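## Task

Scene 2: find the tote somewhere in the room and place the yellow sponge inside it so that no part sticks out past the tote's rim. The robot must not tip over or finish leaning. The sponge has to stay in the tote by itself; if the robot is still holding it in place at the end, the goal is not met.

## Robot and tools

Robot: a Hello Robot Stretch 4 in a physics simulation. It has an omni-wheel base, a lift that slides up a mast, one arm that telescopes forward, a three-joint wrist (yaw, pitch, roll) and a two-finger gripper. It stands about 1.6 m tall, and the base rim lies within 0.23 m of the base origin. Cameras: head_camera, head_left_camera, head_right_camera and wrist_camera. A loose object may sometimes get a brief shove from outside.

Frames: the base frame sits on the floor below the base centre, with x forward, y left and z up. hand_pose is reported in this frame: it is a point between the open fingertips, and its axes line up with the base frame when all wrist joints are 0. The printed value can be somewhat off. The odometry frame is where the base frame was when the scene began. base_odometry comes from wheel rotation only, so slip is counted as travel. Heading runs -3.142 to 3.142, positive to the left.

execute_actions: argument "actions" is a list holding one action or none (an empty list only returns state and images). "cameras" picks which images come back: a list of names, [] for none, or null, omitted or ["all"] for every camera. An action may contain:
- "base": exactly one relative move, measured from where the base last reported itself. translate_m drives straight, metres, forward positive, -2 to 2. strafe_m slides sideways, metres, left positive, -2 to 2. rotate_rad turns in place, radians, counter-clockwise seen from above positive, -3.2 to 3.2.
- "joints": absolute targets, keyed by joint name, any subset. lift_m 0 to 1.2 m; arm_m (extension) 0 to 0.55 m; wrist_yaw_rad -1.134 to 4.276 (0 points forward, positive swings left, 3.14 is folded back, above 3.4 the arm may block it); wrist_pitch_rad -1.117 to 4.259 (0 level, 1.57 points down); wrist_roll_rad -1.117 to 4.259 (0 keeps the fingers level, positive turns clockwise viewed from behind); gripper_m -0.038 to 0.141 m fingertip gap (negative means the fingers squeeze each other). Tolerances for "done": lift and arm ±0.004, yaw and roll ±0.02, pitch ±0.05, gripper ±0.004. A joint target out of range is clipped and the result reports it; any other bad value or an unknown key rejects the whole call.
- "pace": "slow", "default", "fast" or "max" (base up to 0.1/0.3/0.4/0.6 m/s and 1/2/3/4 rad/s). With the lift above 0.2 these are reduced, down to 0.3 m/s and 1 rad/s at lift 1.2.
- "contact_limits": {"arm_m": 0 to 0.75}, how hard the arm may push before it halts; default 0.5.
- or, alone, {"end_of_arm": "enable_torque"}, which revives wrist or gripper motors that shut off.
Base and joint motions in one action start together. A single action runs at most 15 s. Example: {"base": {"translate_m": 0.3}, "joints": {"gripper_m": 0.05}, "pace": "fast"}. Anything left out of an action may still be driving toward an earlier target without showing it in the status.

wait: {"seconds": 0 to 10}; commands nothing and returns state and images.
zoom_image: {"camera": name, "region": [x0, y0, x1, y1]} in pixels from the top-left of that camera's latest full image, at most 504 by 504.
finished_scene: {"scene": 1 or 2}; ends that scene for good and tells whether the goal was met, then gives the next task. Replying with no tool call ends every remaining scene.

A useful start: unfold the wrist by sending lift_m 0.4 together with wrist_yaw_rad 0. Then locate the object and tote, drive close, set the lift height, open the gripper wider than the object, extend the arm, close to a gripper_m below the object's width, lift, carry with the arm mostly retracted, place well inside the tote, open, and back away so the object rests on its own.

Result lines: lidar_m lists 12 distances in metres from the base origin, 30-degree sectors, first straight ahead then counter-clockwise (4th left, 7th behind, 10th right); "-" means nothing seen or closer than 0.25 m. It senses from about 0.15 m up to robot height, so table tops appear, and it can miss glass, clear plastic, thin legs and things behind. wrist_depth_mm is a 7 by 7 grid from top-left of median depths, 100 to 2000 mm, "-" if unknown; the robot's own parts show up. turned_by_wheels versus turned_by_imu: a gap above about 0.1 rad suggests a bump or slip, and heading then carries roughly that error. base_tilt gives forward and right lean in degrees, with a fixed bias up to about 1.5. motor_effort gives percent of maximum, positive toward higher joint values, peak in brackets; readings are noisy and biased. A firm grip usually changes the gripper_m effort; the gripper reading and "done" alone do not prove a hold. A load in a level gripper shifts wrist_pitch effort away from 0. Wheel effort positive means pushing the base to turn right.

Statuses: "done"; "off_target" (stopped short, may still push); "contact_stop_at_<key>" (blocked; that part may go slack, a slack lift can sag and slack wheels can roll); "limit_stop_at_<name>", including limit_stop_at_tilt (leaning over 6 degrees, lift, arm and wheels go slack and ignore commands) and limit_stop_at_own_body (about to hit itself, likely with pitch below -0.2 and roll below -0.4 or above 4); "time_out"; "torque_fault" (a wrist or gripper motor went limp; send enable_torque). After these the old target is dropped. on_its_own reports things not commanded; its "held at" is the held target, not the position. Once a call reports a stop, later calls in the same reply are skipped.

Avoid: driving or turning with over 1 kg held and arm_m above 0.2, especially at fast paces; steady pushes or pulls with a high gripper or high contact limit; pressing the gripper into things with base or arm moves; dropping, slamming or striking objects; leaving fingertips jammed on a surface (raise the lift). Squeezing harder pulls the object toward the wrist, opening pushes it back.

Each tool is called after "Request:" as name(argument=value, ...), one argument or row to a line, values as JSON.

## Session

Request:
execute_actions(
  actions=[],
)

Scene clock: 0.00 s.
base_odometry: x=+0.000 y=+0.000 heading=+0.000 (m, m, rad; odometry frame)
turned_by_wheels: +0.000 (rad since the last result)
turned_by_imu: +0.000 (rad since the last result)
base_tilt: forward=+0.7 right=+1.2 (deg)
lidar_m: 0.58 0.73 1.42 1.46 1.02 0.88 0.89 1.61 1.43 1.11 0.64 0.58
base_status: not commanded
joint_positions: lift_m=+0.166 arm_m=+0.002 wrist_yaw_rad=+3.073 wrist_pitch_rad=+0.011 wrist_roll_rad=+0.005 gripper_m=+0.057
joint_status: not commanded
motor_effort: lift_m=+20 arm_m=-1 wrist_yaw_rad=+1 wrist_pitch_rad=-5 wrist_roll_rad=+0 gripper_m=-4 wheel_0=+0 wheel_1=+0 wheel_2=-1 (%)
hand_pose: x=-0.1088 y=+0.1070 z=+0.3416 quat_wxyz=(+0.034, -0.005, +0.003, +0.999) (m; base frame)
wrist_depth_mm: 136 203 - 1025 976 931 891 / 111 140 1078 1042 991 946 891 / 111 141 1098 1042 991 946 904 / 125 150 - 1060 1008 960 917 / - - - 1060 991 960 917 / 1430 1336 200 169 946 946 917 / 931 831 842 - 798 699 699
pictures: head_camera, head_left_camera, head_right_camera, wrist_camera
Images, in order (width x height): head_camera 420x560, head_left_camera 420x672, head_right_camera 420x672, wrist_camera 616x392.

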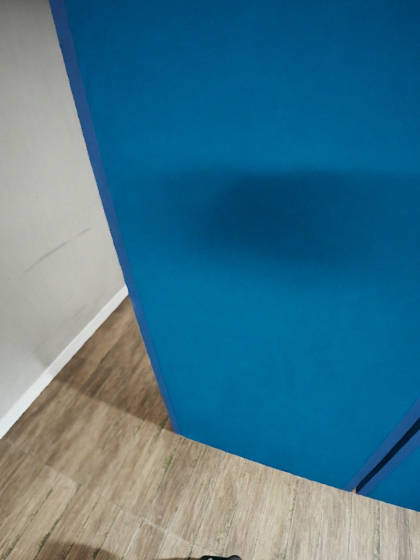

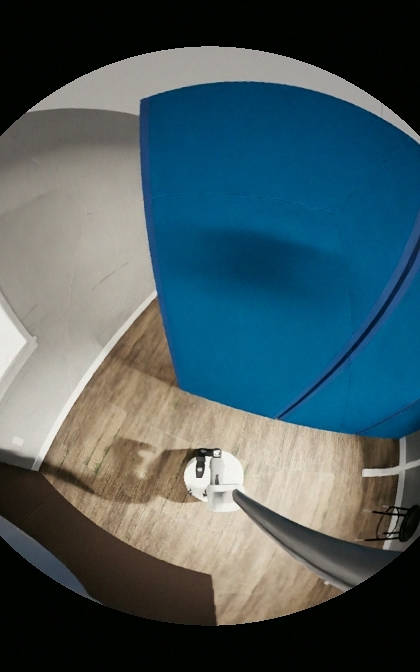

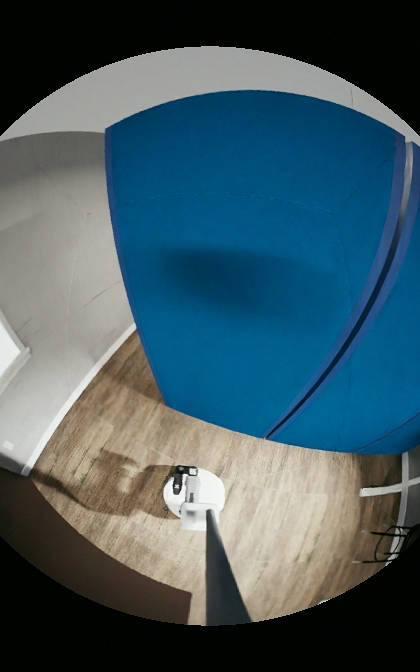

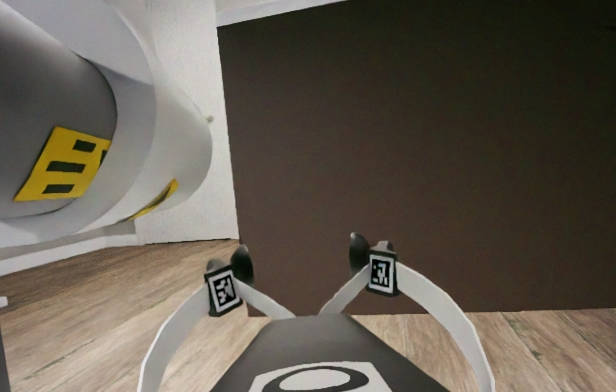

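Request:
execute_actions(
  actions=[
    {"base": {"rotate_rad": -2.5}, "joints": {"lift_m": 0.55, "wrist_yaw_rad": 0, "gripper_m": 0.12}, "pace": "fast"},
  ],
)

Scene clock: 2.67 s.
base_odometry: x=+0.000 y=+0.000 heading=-2.500 (m, m, rad; odometry frame)
turned_by_wheels: -2.500 (rad since the last result)
turned_by_imu: -2.458 (rad since the last result)
base_tilt: forward=+0.6 right=+1.3 (deg)
lidar_m: 1.50 1.41 0.94 0.65 0.57 0.60 0.85 1.45 1.43 0.99 0.89 0.94
base_status: done
joint_positions: lift_m=+0.550 arm_m=+0.002 wrist_yaw_rad=+0.001 wrist_pitch_rad=+0.011 wrist_roll_rad=+0.005 gripper_m=+0.120
joint_status: all done
motor_effort: lift_m=+23(24) arm_m=-1(1) wrist_yaw_rad=-1(6) wrist_pitch_rad=-6(7) wrist_roll_rad=+0(1) gripper_m=+0(4) wheel_0=+1(7) wheel_1=+0(12) wheel_2=+0(10) (%)
hand_pose: x=+0.4616 y=-0.0873 z=+0.7250 quat_wxyz=(+1.000, +0.003, +0.005, +0.000) (m; base frame)
wrist_depth_mm: 1756 1983 - - - - - / 1756 1921 - - - - 1983 / 1708 1921 - - - - - / 1808 - - - - - - / 1708 1921 - - - - - / 1756 1863 1983 160 1983 1921 1863 / 1661 1661 1661 - 1576 1430 1336
pictures: head_camera, head_left_camera, head_right_camera, wrist_camera
Images, in order (width x height): head_camera 420x560, head_left_camera 420x672, head_right_camera 420x672, wrist_camera 616x392.

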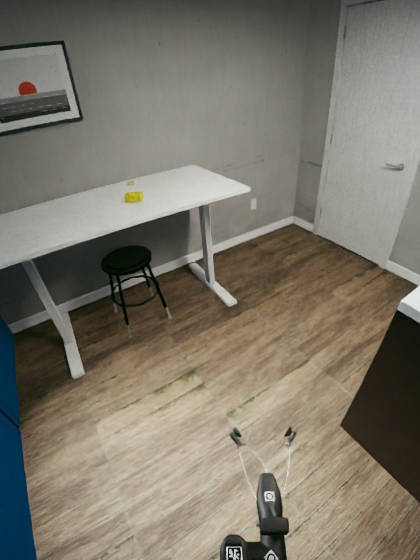

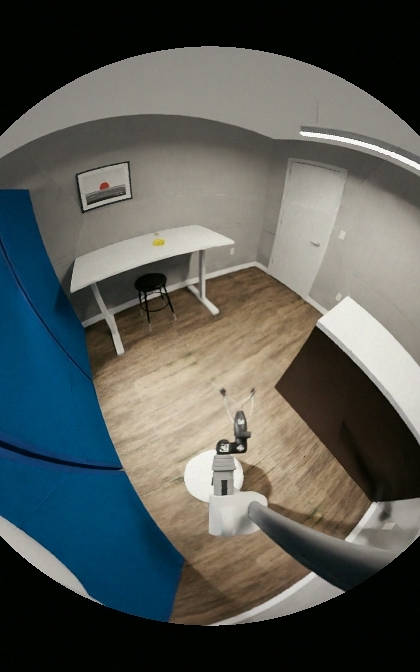

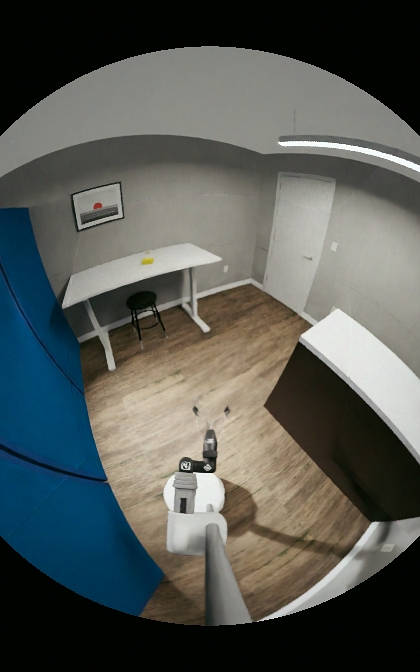

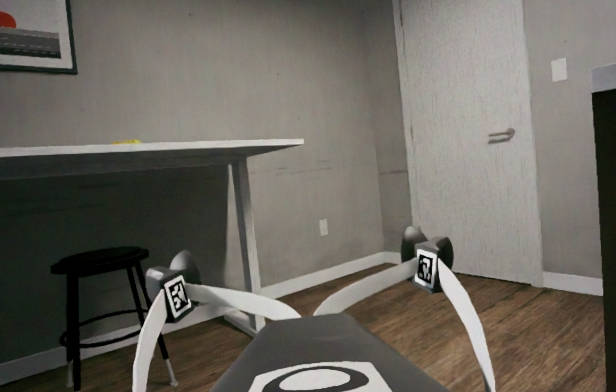

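Request:
zoom_image(
  camera="head_camera",
  region=[90, 165, 180, 225],
)

Request:
zoom_image(
  camera="head_left_camera",
  region=[240, 260, 420, 600],
)

Region (90, 165, 180, 225) of head_camera's 420x560 image, scaled by 5.600, with more detail than that image has.

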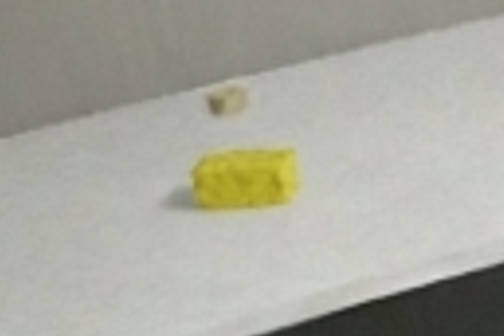

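Region (240, 260, 420, 600) of head_left_camera's 420x672 image, scaled by 1.482, with more detail than that image has; it fills the left 267 columns of this view, and the rest is white.

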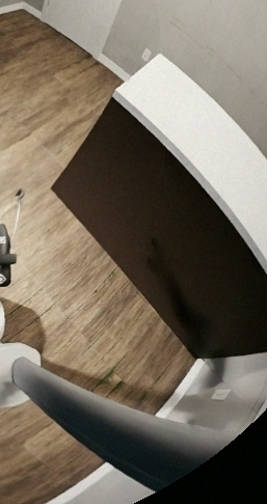

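Request:
execute_actions(
  actions=[
    {"base": {"rotate_rad": 0.37}, "joints": {"lift_m": 0.7, "wrist_pitch_rad": 0.6}, "pace": "fast"},
  ],
  cameras=["head_camera", "wrist_camera"],
)

Scene clock: 5.77 s.
base_odometry: x=+0.000 y=+0.000 heading=-2.130 (m, m, rad; odometry frame)
turned_by_wheels: +0.370 (rad since the last result)
turned_by_imu: +0.362 (rad since the last result)
base_tilt: forward=+0.7 right=+1.3 (deg)
lidar_m: 1.42 1.17 0.69 0.60 0.58 0.70 1.44 1.45 1.03 0.88 0.89 1.61
base_status: done
joint_positions: lift_m=+0.700 arm_m=+0.002 wrist_yaw_rad=+0.000 wrist_pitch_rad=+0.601 wrist_roll_rad=+0.005 gripper_m=+0.120
joint_status: all done
motor_effort: lift_m=+23(26) arm_m=-1(1) wrist_yaw_rad=+1(0) wrist_pitch_rad=-3(4) wrist_roll_rad=-1(0) gripper_m=-1(2) wheel_0=-1(7) wheel_1=+0(8) wheel_2=+0(9) (%)
hand_pose: x=+0.4109 y=-0.0874 z=+0.7147 quat_wxyz=(+0.955, +0.002, +0.296, -0.001) (m; base frame)
wrist_depth_mm: 1618 1756 1808 - - - - / 1756 1921 - - - - - / 1863 1921 1863 1863 1808 1808 1708 / 1537 1618 1537 1499 1499 1464 1430 / 1336 1336 1308 1281 1205 1182 1182 / 1118 1060 1025 160 1025 1008 1008 / 960 946 946 - 946 904 891
pictures: head_camera, wrist_camera
Images, in order (width x height): head_camera 420x560, wrist_camera 616x392.

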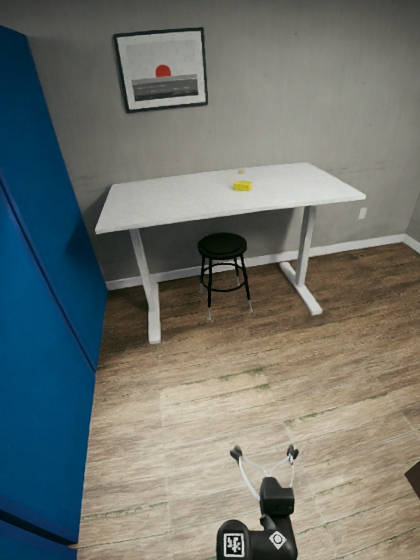

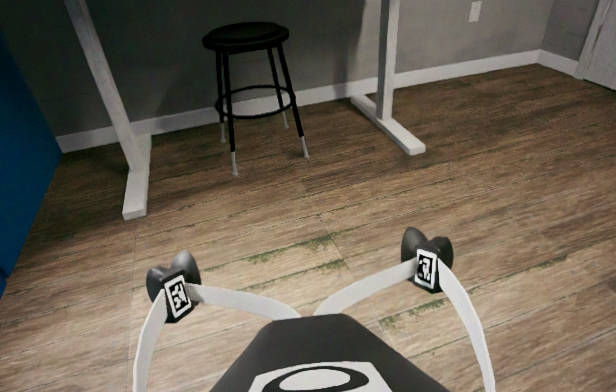

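Request:
execute_actions(
  actions=[
    {"base": {"translate_m": 1.12}, "joints": {"lift_m": 1.19, "wrist_pitch_rad": 1.57, "wrist_roll_rad": 1.8, "arm_m": 0.48}, "pace": "fast"},
  ],
)

Scene clock: 10.47 s.
base_odometry: x=-0.594 y=-0.950 heading=-2.130 (m, m, rad; odometry frame)
turned_by_wheels: +0.000 (rad since the last result)
turned_by_imu: -0.007 (rad since the last result)
base_tilt: forward=+0.8 right=+1.3 (deg)
lidar_m: 0.33 0.32 0.39 0.82 0.83 1.03 2.73 1.31 1.00 2.20 0.68 0.42
base_status: done
joint_positions: lift_m=+1.190 arm_m=+0.479 wrist_yaw_rad=+0.000 wrist_pitch_rad=+1.570 wrist_roll_rad=+1.800 gripper_m=+0.120
joint_status: all done
motor_effort: lift_m=+23(25) arm_m=+4(4) wrist_yaw_rad=+0(2) wrist_pitch_rad=+0(2) wrist_roll_rad=+1(2) gripper_m=-2(0) wheel_0=+0(7) wheel_1=+1(6) wheel_2=+2(12) (%)
hand_pose: x=+0.6504 y=-0.0874 z=+1.0795 quat_wxyz=(+0.440, +0.554, +0.439, -0.553) (m; base frame)
wrist_depth_mm: 343 345 349 351 355 1308 1336 / 343 345 351 353 357 362 1366 / 347 351 353 355 359 364 1366 / 349 351 312 359 364 366 1255 / 351 355 314 362 364 368 370 / 353 355 315 160 366 370 375 / 355 359 364 - 370 375 377
pictures: head_camera, head_left_camera, head_right_camera, wrist_camera
Images, in order (width x height): head_camera 420x560, head_left_camera 420x672, head_right_camera 420x672, wrist_camera 616x392.

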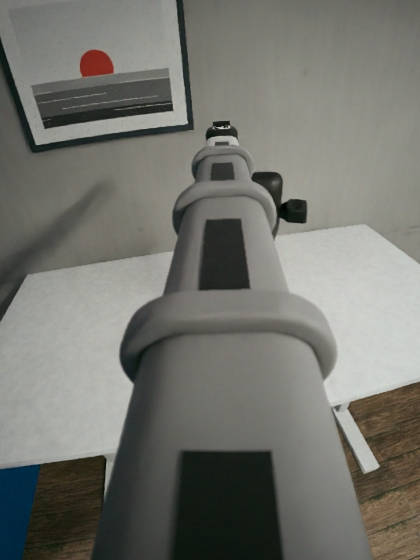

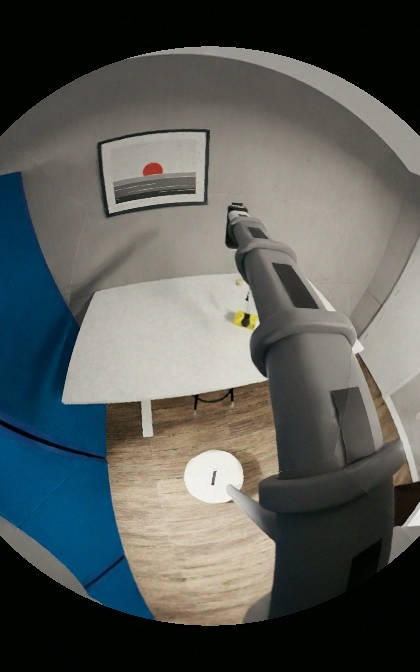

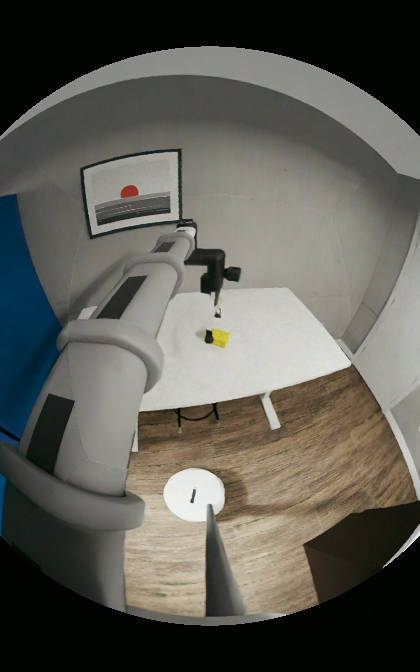

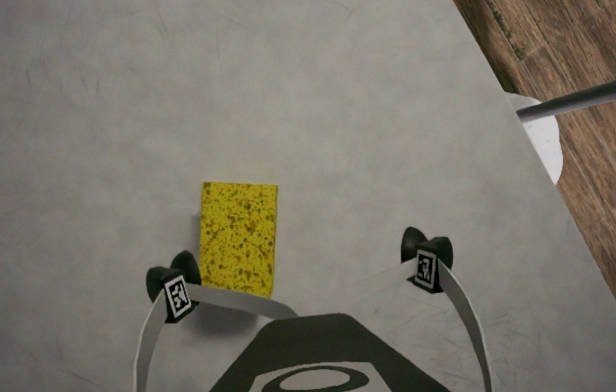

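Request:
execute_actions(
  actions=[
    {"joints": {"lift_m": 1.135, "wrist_roll_rad": 1.96, "arm_m": 0.537}, "pace": "fast"},
  ],
  cameras=["wrist_camera", "head_right_camera"],
)

Scene clock: 12.20 s.
base_odometry: x=-0.594 y=-0.950 heading=-2.130 (m, m, rad; odometry frame)
turned_by_wheels: +0.000 (rad since the last result)
turned_by_imu: -0.001 (rad since the last result)
base_tilt: forward=+0.7 right=+1.3 (deg)
lidar_m: 0.32 0.32 0.40 0.82 0.82 1.01 2.58 1.27 0.98 2.17 0.65 0.39
base_status: not commanded
joint_positions: lift_m=+1.135 arm_m=+0.536 wrist_yaw_rad=+0.000 wrist_pitch_rad=+1.570 wrist_roll_rad=+1.960 gripper_m=+0.120
joint_status: all done
motor_effort: lift_m=+17(21) arm_m=+4(5) wrist_yaw_rad=+1(1) wrist_pitch_rad=+1(1) wrist_roll_rad=+1(4) gripper_m=-1(1) wheel_0=+0(0) wheel_1=+1(1) wheel_2=+1(2) (%)
hand_pose: x=+0.7073 y=-0.0874 z=+1.0250 quat_wxyz=(+0.394, +0.587, +0.394, -0.587) (m; base frame)
wrist_depth_mm: 289 291 294 296 301 301 304 / 291 293 297 298 303 306 309 / 293 296 298 300 304 307 309 / 294 297 298 258 306 309 312 / 297 300 301 259 306 310 314 / 300 301 304 160 310 314 317 / 301 303 306 - 314 317 317
pictures: head_right_camera, wrist_camera
Images, in order (width x height): head_right_camera 420x672, wrist_camera 616x392.

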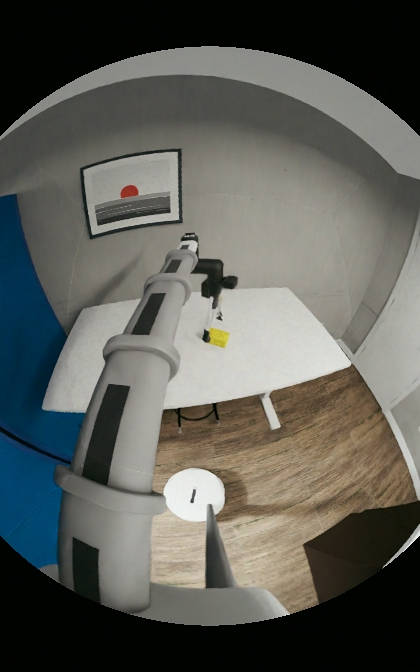

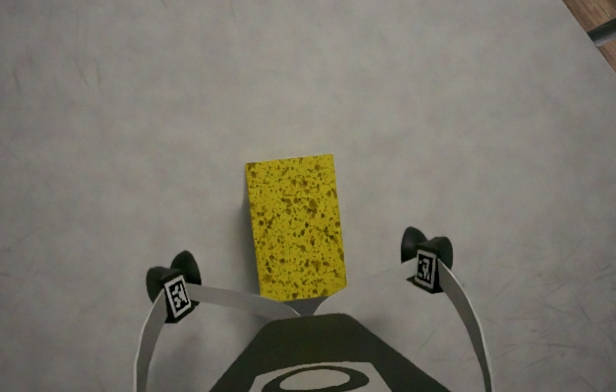

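Request:
execute_actions(
  actions=[
    {"joints": {"lift_m": 1.081, "gripper_m": 0.028}, "pace": "fast"},
  ],
  cameras=["wrist_camera", "head_right_camera"],
)

Scene clock: 14.20 s.
base_odometry: x=-0.594 y=-0.950 heading=-2.130 (m, m, rad; odometry frame)
turned_by_wheels: +0.000 (rad since the last result)
turned_by_imu: -0.001 (rad since the last result)
base_tilt: forward=+0.7 right=+1.3 (deg)
lidar_m: 0.32 0.35 0.45 0.83 0.83 1.01 2.55 1.29 1.03 2.20 0.67 0.38
base_status: not commanded
joint_positions: lift_m=+1.081 arm_m=+0.536 wrist_yaw_rad=+0.000 wrist_pitch_rad=+1.571 wrist_roll_rad=+1.960 gripper_m=+0.028
joint_status: all done
motor_effort: lift_m=+16(19) arm_m=+4(5) wrist_yaw_rad=+1(1) wrist_pitch_rad=-2(4) wrist_roll_rad=+1(1) gripper_m=-19(17) wheel_0=+0(0) wheel_1=+1(1) wheel_2=+1(1) (%)
hand_pose: x=+0.7072 y=-0.0874 z=+0.9710 quat_wxyz=(+0.394, +0.587, +0.394, -0.587) (m; base frame)
wrist_depth_mm: 236 239 241 244 246 248 251 / 238 240 242 245 249 250 251 / 240 242 244 246 249 252 253 / 242 244 246 195 251 253 256 / 243 245 247 196 251 255 258 / 246 247 196 196 255 257 259 / 246 249 251 - 256 259 260
pictures: head_right_camera, wrist_camera
Images, in order (width x height): head_right_camera 420x672, wrist_camera 616x392.

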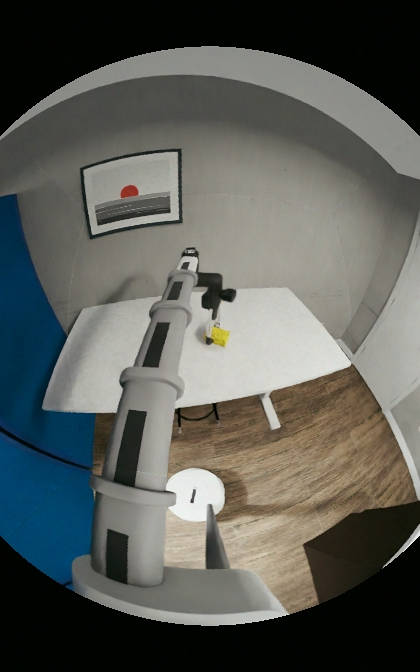

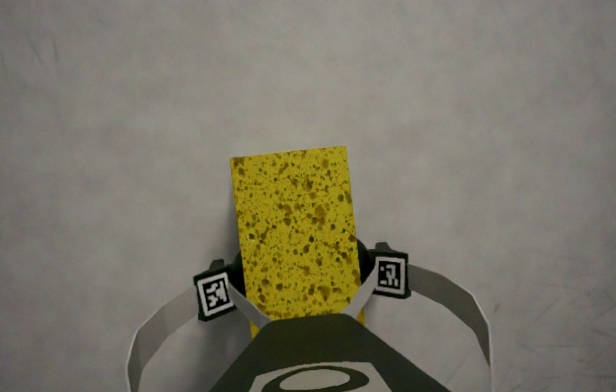

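Request:
execute_actions(
  actions=[
    {"base": {"rotate_rad": -1.63}, "joints": {"lift_m": 1.12, "arm_m": 0.01}, "pace": "default"},
  ],
)

Scene clock: 17.57 s.
base_odometry: x=-0.594 y=-0.950 heading=+2.524 (m, m, rad; odometry frame)
turned_by_wheels: -1.629 (rad since the last result)
turned_by_imu: -1.603 (rad since the last result)
base_tilt: forward=+0.7 right=+1.3 (deg)
lidar_m: 1.44 0.75 0.38 0.32 0.35 0.40 0.84 0.82 0.97 1.65 1.42 1.01
base_status: done
joint_positions: lift_m=+1.120 arm_m=+0.011 wrist_yaw_rad=+0.000 wrist_pitch_rad=+1.570 wrist_roll_rad=+1.960 gripper_m=+0.028
joint_status: all done
motor_effort: lift_m=+21(23) arm_m=-5(8) wrist_yaw_rad=+1(0) wrist_pitch_rad=-1(0) wrist_roll_rad=+1(1) gripper_m=-19(17) wheel_0=+2(7) wheel_1=+3(7) wheel_2=+2(6) (%)
hand_pose: x=+0.1819 y=-0.0874 z=+1.0096 quat_wxyz=(+0.394, +0.587, +0.394, -0.587) (m; base frame)
wrist_depth_mm: 1205 1229 1205 1229 1255 1255 1229 / 1205 1229 1229 1255 1255 1281 293 / 1229 1229 1229 1255 1042 1281 1281 / 1229 1229 1255 195 1060 1281 1308 / 1229 1229 1255 196 1060 1308 1308 / 1229 1281 196 196 1281 1308 1308 / 1255 1255 1281 - 1281 1308 1336
pictures: head_camera, head_left_camera, head_right_camera, wrist_camera
Images, in order (width x height): head_camera 420x560, head_left_camera 420x672, head_right_camera 420x672, wrist_camera 616x392.

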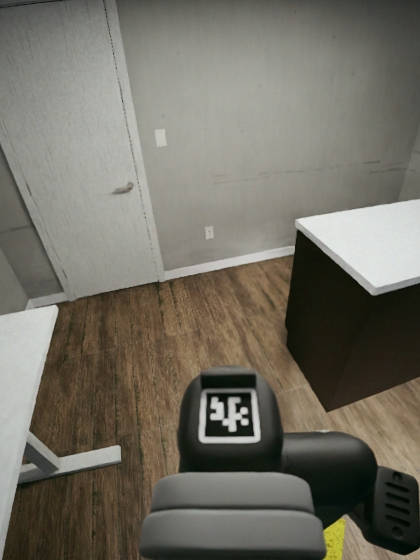

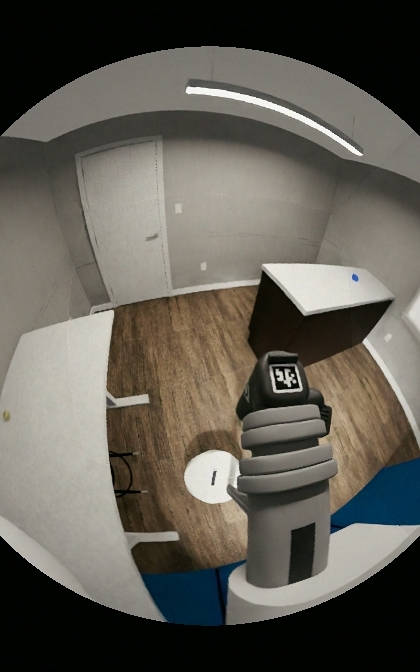

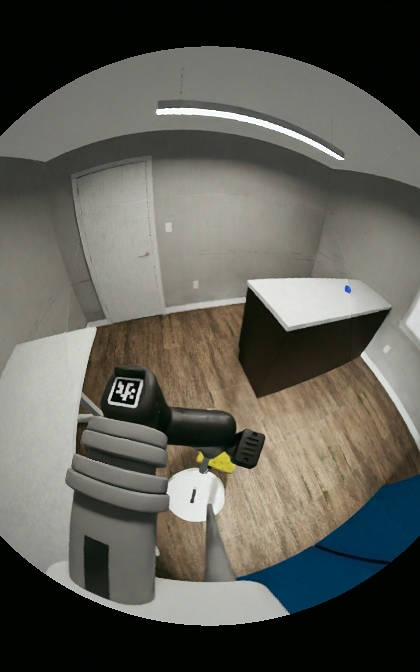

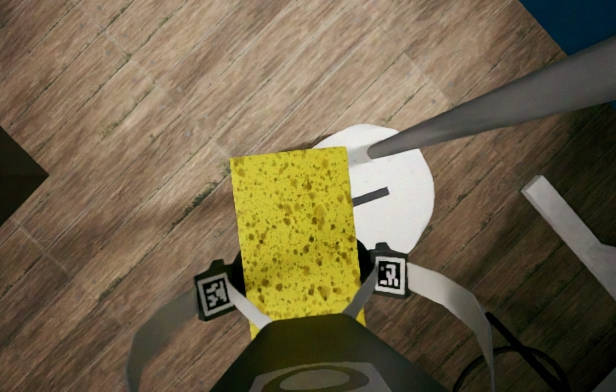

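Request:
execute_actions(
  actions=[
    {"base": {"translate_m": 1.74}, "joints": {"lift_m": 0.4, "arm_m": 0.1, "wrist_roll_rad": 0.0}, "pace": "fast"},
  ],
)

Scene clock: 24.63 s.
base_odometry: x=-2.013 y=+0.058 heading=+2.524 (m, m, rad; odometry frame)
turned_by_wheels: +0.000 (rad since the last result)
turned_by_imu: -0.012 (rad since the last result)
base_tilt: forward=+0.7 right=+1.2 (deg)
lidar_m: 0.56 0.58 0.65 1.05 1.61 1.10 2.41 0.56 0.43 0.73 1.21 0.67
base_status: done
joint_positions: lift_m=+0.400 arm_m=+0.099 wrist_yaw_rad=+0.000 wrist_pitch_rad=+1.570 wrist_roll_rad=+0.000 gripper_m=+0.028
joint_status: all done
motor_effort: lift_m=+18(20) arm_m=+4(5) wrist_yaw_rad=+2(3) wrist_pitch_rad=+1(0) wrist_roll_rad=-2(6) gripper_m=-19(19) wheel_0=+1(8) wheel_1=+0(5) wheel_2=+0(10) (%)
hand_pose: x=+0.2703 y=-0.0874 z=+0.2899 quat_wxyz=(+0.707, +0.000, +0.707, +0.000) (m; base frame)
wrist_depth_mm: 466 504 508 517 517 525 530 / 504 508 508 517 521 530 530 / 508 512 517 512 521 530 535 / 512 512 517 195 530 535 539 / 512 517 521 196 525 535 539 / 512 517 196 196 530 539 539 / 517 312 309 - 539 539 549
pictures: head_camera, head_left_camera, head_right_camera, wrist_camera
Images, in order (width x height): head_camera 420x560, head_left_camera 420x672, head_right_camera 420x672, wrist_camera 616x392.

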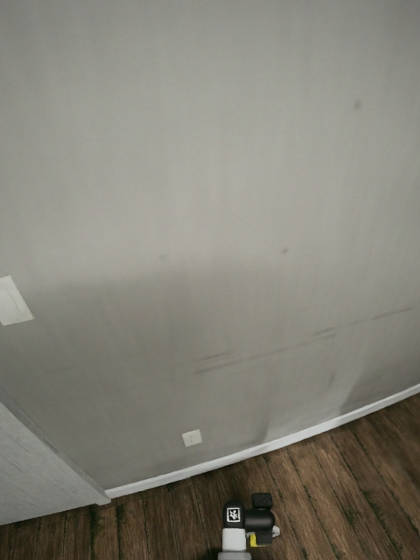

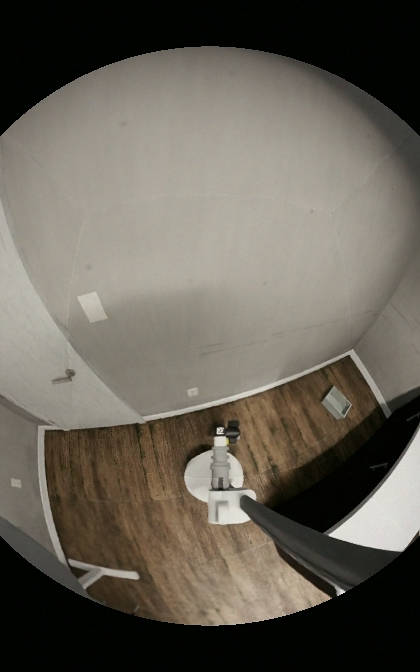

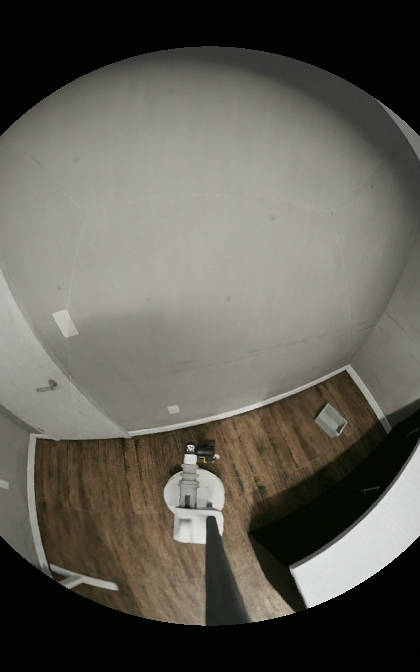

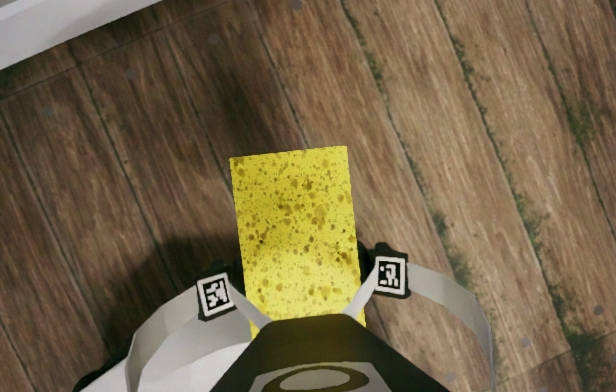

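Request:
zoom_image(
  camera="head_right_camera",
  region=[150, 340, 420, 580],
)

Region (150, 340, 420, 580) of head_right_camera's 420x672 image, scaled by 1.867, with more detail than that image has.

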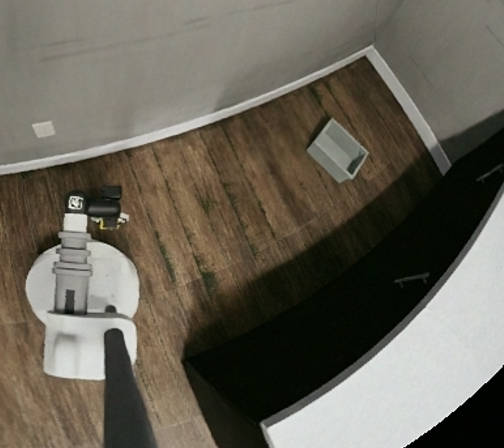

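Request:
execute_actions(
  actions=[
    {"base": {"rotate_rad": -1.22}, "joints": {"lift_m": 0.32, "arm_m": 0.19}, "pace": "fast"},
  ],
  cameras=["head_camera", "wrist_camera"],
)

Scene clock: 26.60 s.
base_odometry: x=-2.013 y=+0.058 heading=+1.304 (m, m, rad; odometry frame)
turned_by_wheels: -1.220 (rad since the last result)
turned_by_imu: -1.199 (rad since the last result)
base_tilt: forward=+0.7 right=+1.2 (deg)
lidar_m: 1.19 0.80 0.55 0.55 0.59 0.85 1.61 1.13 1.28 0.84 0.44 0.54
base_status: done
joint_positions: lift_m=+0.320 arm_m=+0.189 wrist_yaw_rad=+0.000 wrist_pitch_rad=+1.570 wrist_roll_rad=+0.000 gripper_m=+0.028
joint_status: all done
motor_effort: lift_m=+18(17) arm_m=+4(5) wrist_yaw_rad=+0(0) wrist_pitch_rad=+0(1) wrist_roll_rad=-1(1) gripper_m=-19(19) wheel_0=+1(9) wheel_1=+1(9) wheel_2=-1(10) (%)
hand_pose: x=+0.3605 y=-0.0874 z=+0.2099 quat_wxyz=(+0.707, +0.000, +0.707, +0.000) (m; base frame)
wrist_depth_mm: 421 427 427 436 436 442 445 / 424 427 430 433 439 445 445 / 427 430 433 439 442 449 449 / 430 433 436 195 445 449 452 / 430 436 436 195 445 452 459 / 433 436 196 196 449 455 459 / 433 436 445 - 455 459 462
pictures: head_camera, wrist_camera
Images, in order (width x height): head_camera 420x560, wrist_camera 616x392.

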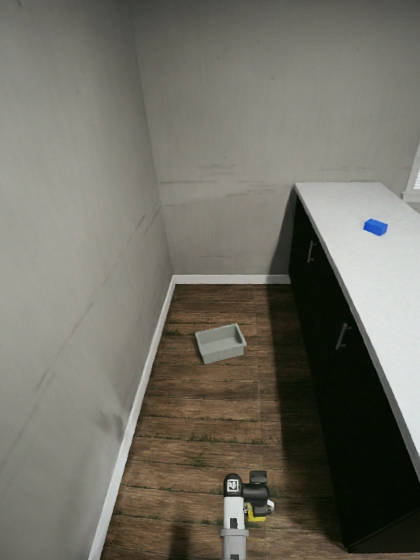

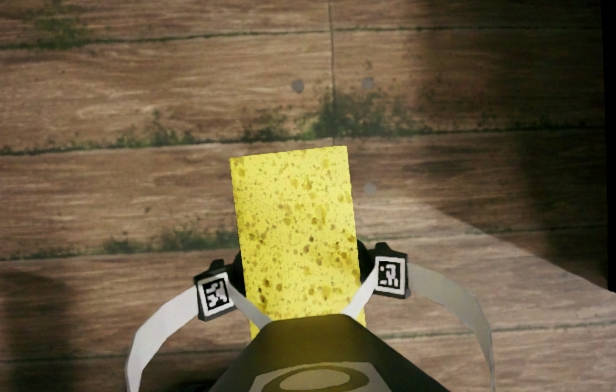

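Request:
zoom_image(
  camera="head_camera",
  region=[170, 300, 290, 390],
)

Region (170, 300, 290, 390) of head_camera's 420x560 image, scaled by 4.200, with more detail than that image has; it fills the top 378 rows of this view, and the rest is white.

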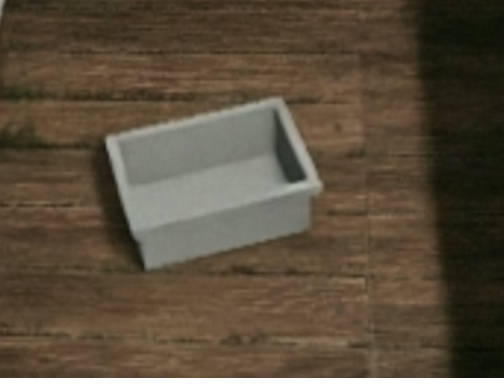

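Request:
execute_actions(
  actions=[
    {"base": {"translate_m": 0.64}, "joints": {"arm_m": 0.45, "wrist_yaw_rad": 2.21, "wrist_roll_rad": 1.9}, "pace": "fast"},
  ],
  cameras=["head_camera", "wrist_camera"],
)

Scene clock: 33.20 s.
base_odometry: x=-1.844 y=+0.675 heading=+1.304 (m, m, rad; odometry frame)
turned_by_wheels: +0.000 (rad since the last result)
turned_by_imu: -0.005 (rad since the last result)
base_tilt: forward=+0.8 right=+1.4 (deg)
lidar_m: 0.57 0.58 0.56 0.52 0.56 0.84 2.24 1.66 0.39 0.35 0.42 0.58
base_status: done
joint_positions: lift_m=+0.320 arm_m=+0.449 wrist_yaw_rad=+2.210 wrist_pitch_rad=+1.570 wrist_roll_rad=+1.900 gripper_m=+0.028
joint_status: all done
motor_effort: lift_m=+18(18) arm_m=+4(5) wrist_yaw_rad=+2(8) wrist_pitch_rad=+1(1) wrist_roll_rad=+1(4) gripper_m=-18(19) wheel_0=-1(7) wheel_1=-1(6) wheel_2=+1(13) (%)
hand_pose: x=+0.6902 y=+0.0523 z=+0.2099 quat_wxyz=(+0.699, -0.109, +0.699, +0.109) (m; base frame)
wrist_depth_mm: 418 421 424 430 433 436 439 / 424 424 430 430 433 439 442 / 427 345 427 359 415 442 445 / 430 366 430 195 439 445 452 / 433 389 433 196 355 449 452 / 433 347 196 196 327 452 459 / 439 442 445 - 452 459 462
pictures: head_camera, wrist_camera
Images, in order (width x height): head_camera 420x560, wrist_camera 616x392.

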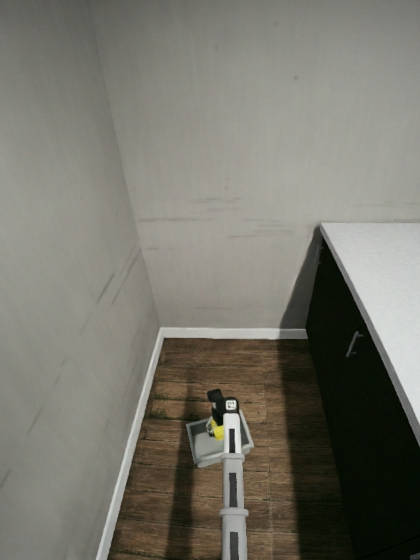

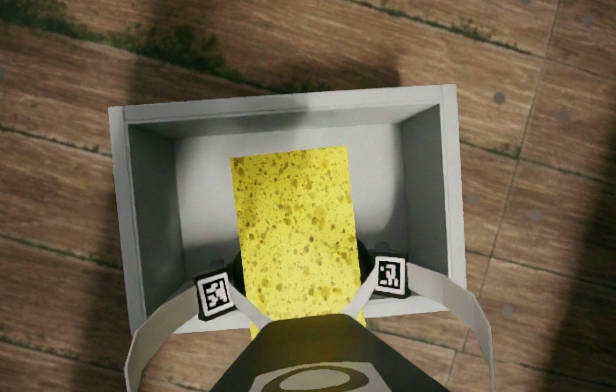

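Request:
execute_actions(
  actions=[
    {"joints": {"lift_m": 0.135}, "pace": "fast"},
  ],
  cameras=["wrist_camera"],
)

Scene clock: 35.20 s.
base_odometry: x=-1.844 y=+0.675 heading=+1.304 (m, m, rad; odometry frame)
turned_by_wheels: +0.000 (rad since the last result)
turned_by_imu: -0.001 (rad since the last result)
base_tilt: forward=+0.7 right=+1.3 (deg)
lidar_m: 0.60 0.63 0.57 0.51 0.56 0.83 2.27 1.66 0.38 0.35 0.40 0.57
base_status: not commanded
joint_positions: lift_m=+0.135 arm_m=+0.449 wrist_yaw_rad=+2.210 wrist_pitch_rad=+1.570 wrist_roll_rad=+1.900 gripper_m=+0.028
joint_status: all done
motor_effort: lift_m=+17(16) arm_m=+4(4) wrist_yaw_rad=+2(2) wrist_pitch_rad=+1(1) wrist_roll_rad=+1(1) gripper_m=-18(18) wheel_0=-1(1) wheel_1=-1(1) wheel_2=+1(1) (%)
hand_pose: x=+0.6902 y=+0.0523 z=+0.0250 quat_wxyz=(+0.699, -0.109, +0.699, +0.109) (m; base frame)
wrist_depth_mm: 126 126 131 137 142 148 152 / 179 191 206 220 236 220 181 / 207 244 246 246 249 248 185 / 204 245 246 195 251 252 188 / 200 247 248 196 251 254 191 / 196 248 196 196 255 231 194 / 196 220 232 - 224 202 189
pictures: wrist_camera
Images, in order (width x height): wrist_camera 616x392.

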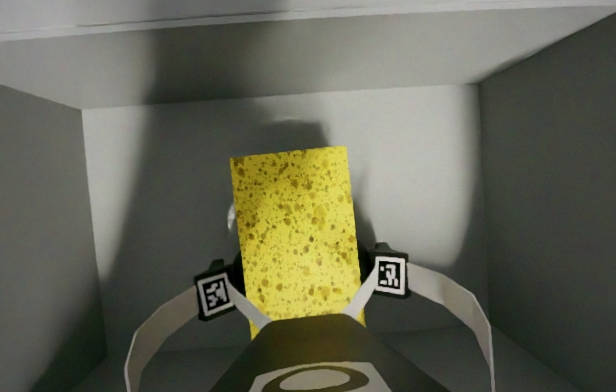

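Request:
execute_actions(
  actions=[
    {"joints": {"gripper_m": 0.09}, "pace": "fast"},
  ],
  cameras=["wrist_camera"],
)

Request:
execute_actions(
  actions=[
    {"joints": {"lift_m": 0.28}, "pace": "fast"},
  ],
  cameras=["head_camera", "wrist_camera"],
)

Scene clock: 36.70 s.
base_odometry: x=-1.844 y=+0.675 heading=+1.304 (m, m, rad; odometry frame)
turned_by_wheels: +0.000 (rad since the last result)
turned_by_imu: -0.001 (rad since the last result)
base_tilt: forward=+0.7 right=+1.2 (deg)
lidar_m: 0.59 0.63 0.55 0.53 0.57 0.81 2.26 1.69 0.40 0.39 0.40 0.59
base_status: not commanded
joint_positions: lift_m=+0.135 arm_m=+0.449 wrist_yaw_rad=+2.210 wrist_pitch_rad=+1.570 wrist_roll_rad=+1.900 gripper_m=+0.090
joint_status: all done
motor_effort: lift_m=+17(17) arm_m=+5(4) wrist_yaw_rad=+1(3) wrist_pitch_rad=+3(0) wrist_roll_rad=+1(1) gripper_m=+0(14) wheel_0=-1(1) wheel_1=-1(1) wheel_2=+1(1) (%)
hand_pose: x=+0.6901 y=+0.0524 z=+0.0250 quat_wxyz=(+0.698, -0.109, +0.699, +0.110) (m; base frame)
wrist_depth_mm: 126 127 130 136 141 147 152 / 178 190 205 220 235 218 182 / 206 244 246 247 250 248 185 / 204 246 247 204 252 253 189 / 200 247 248 206 252 254 192 / 196 250 203 156 256 233 195 / 196 222 232 - 224 203 190
pictures: wrist_camera
Images, in order (width x height): wrist_camera 616x392.

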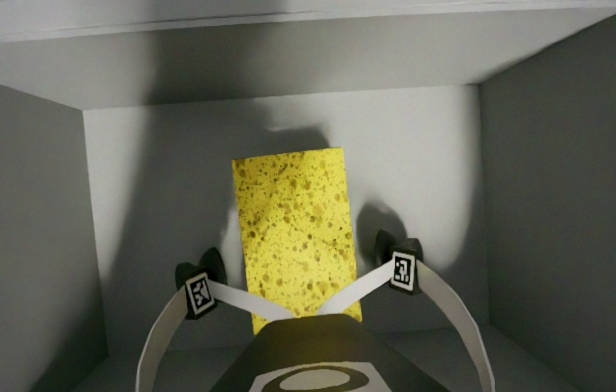

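Scene clock: 38.07 s.
base_odometry: x=-1.844 y=+0.675 heading=+1.304 (m, m, rad; odometry frame)
turned_by_wheels: +0.000 (rad since the last result)
turned_by_imu: -0.001 (rad since the last result)
base_tilt: forward=+0.7 right=+1.2 (deg)
lidar_m: 0.61 0.66 0.55 0.52 0.52 0.83 2.26 1.68 0.40 0.37 0.40 0.60
base_status: not commanded
joint_positions: lift_m=+0.280 arm_m=+0.449 wrist_yaw_rad=+2.210 wrist_pitch_rad=+1.570 wrist_roll_rad=+1.900 gripper_m=+0.090
joint_status: all done
motor_effort: lift_m=+23(24) arm_m=+4(5) wrist_yaw_rad=+2(1) wrist_pitch_rad=-1(1) wrist_roll_rad=+1(1) gripper_m=-1(1) wheel_0=-1(1) wheel_1=-1(1) wheel_2=+1(1) (%)
hand_pose: x=+0.6901 y=+0.0524 z=+0.1695 quat_wxyz=(+0.698, -0.109, +0.699, +0.110) (m; base frame)
wrist_depth_mm: 379 384 387 389 392 394 397 / 384 387 389 293 320 399 402 / 387 294 389 392 394 402 404 / 389 307 392 349 399 319 407 / 392 324 394 353 230 329 413 / 397 291 203 161 283 287 413 / 397 399 404 - 413 413 418
pictures: head_camera, wrist_camera
Images, in order (width x height): head_camera 420x560, wrist_camera 616x392.

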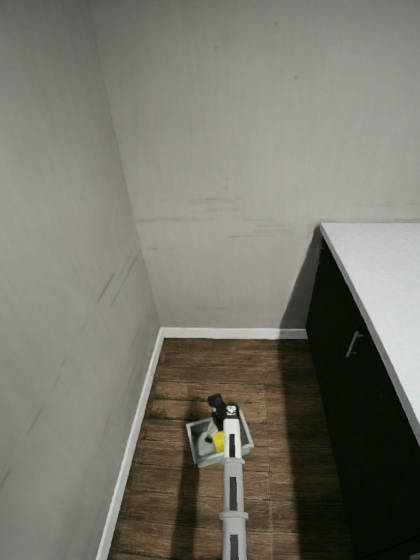

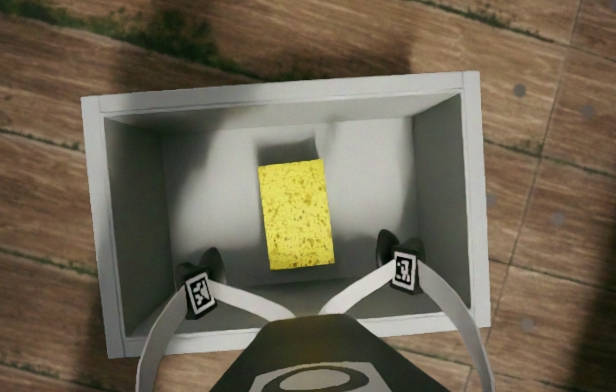

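The sponge is lying flat on the floor of the tote, and the gripper is above the rim.

Request:
finished_scene(
  scene=2,
)

The scene is finished: the task was done.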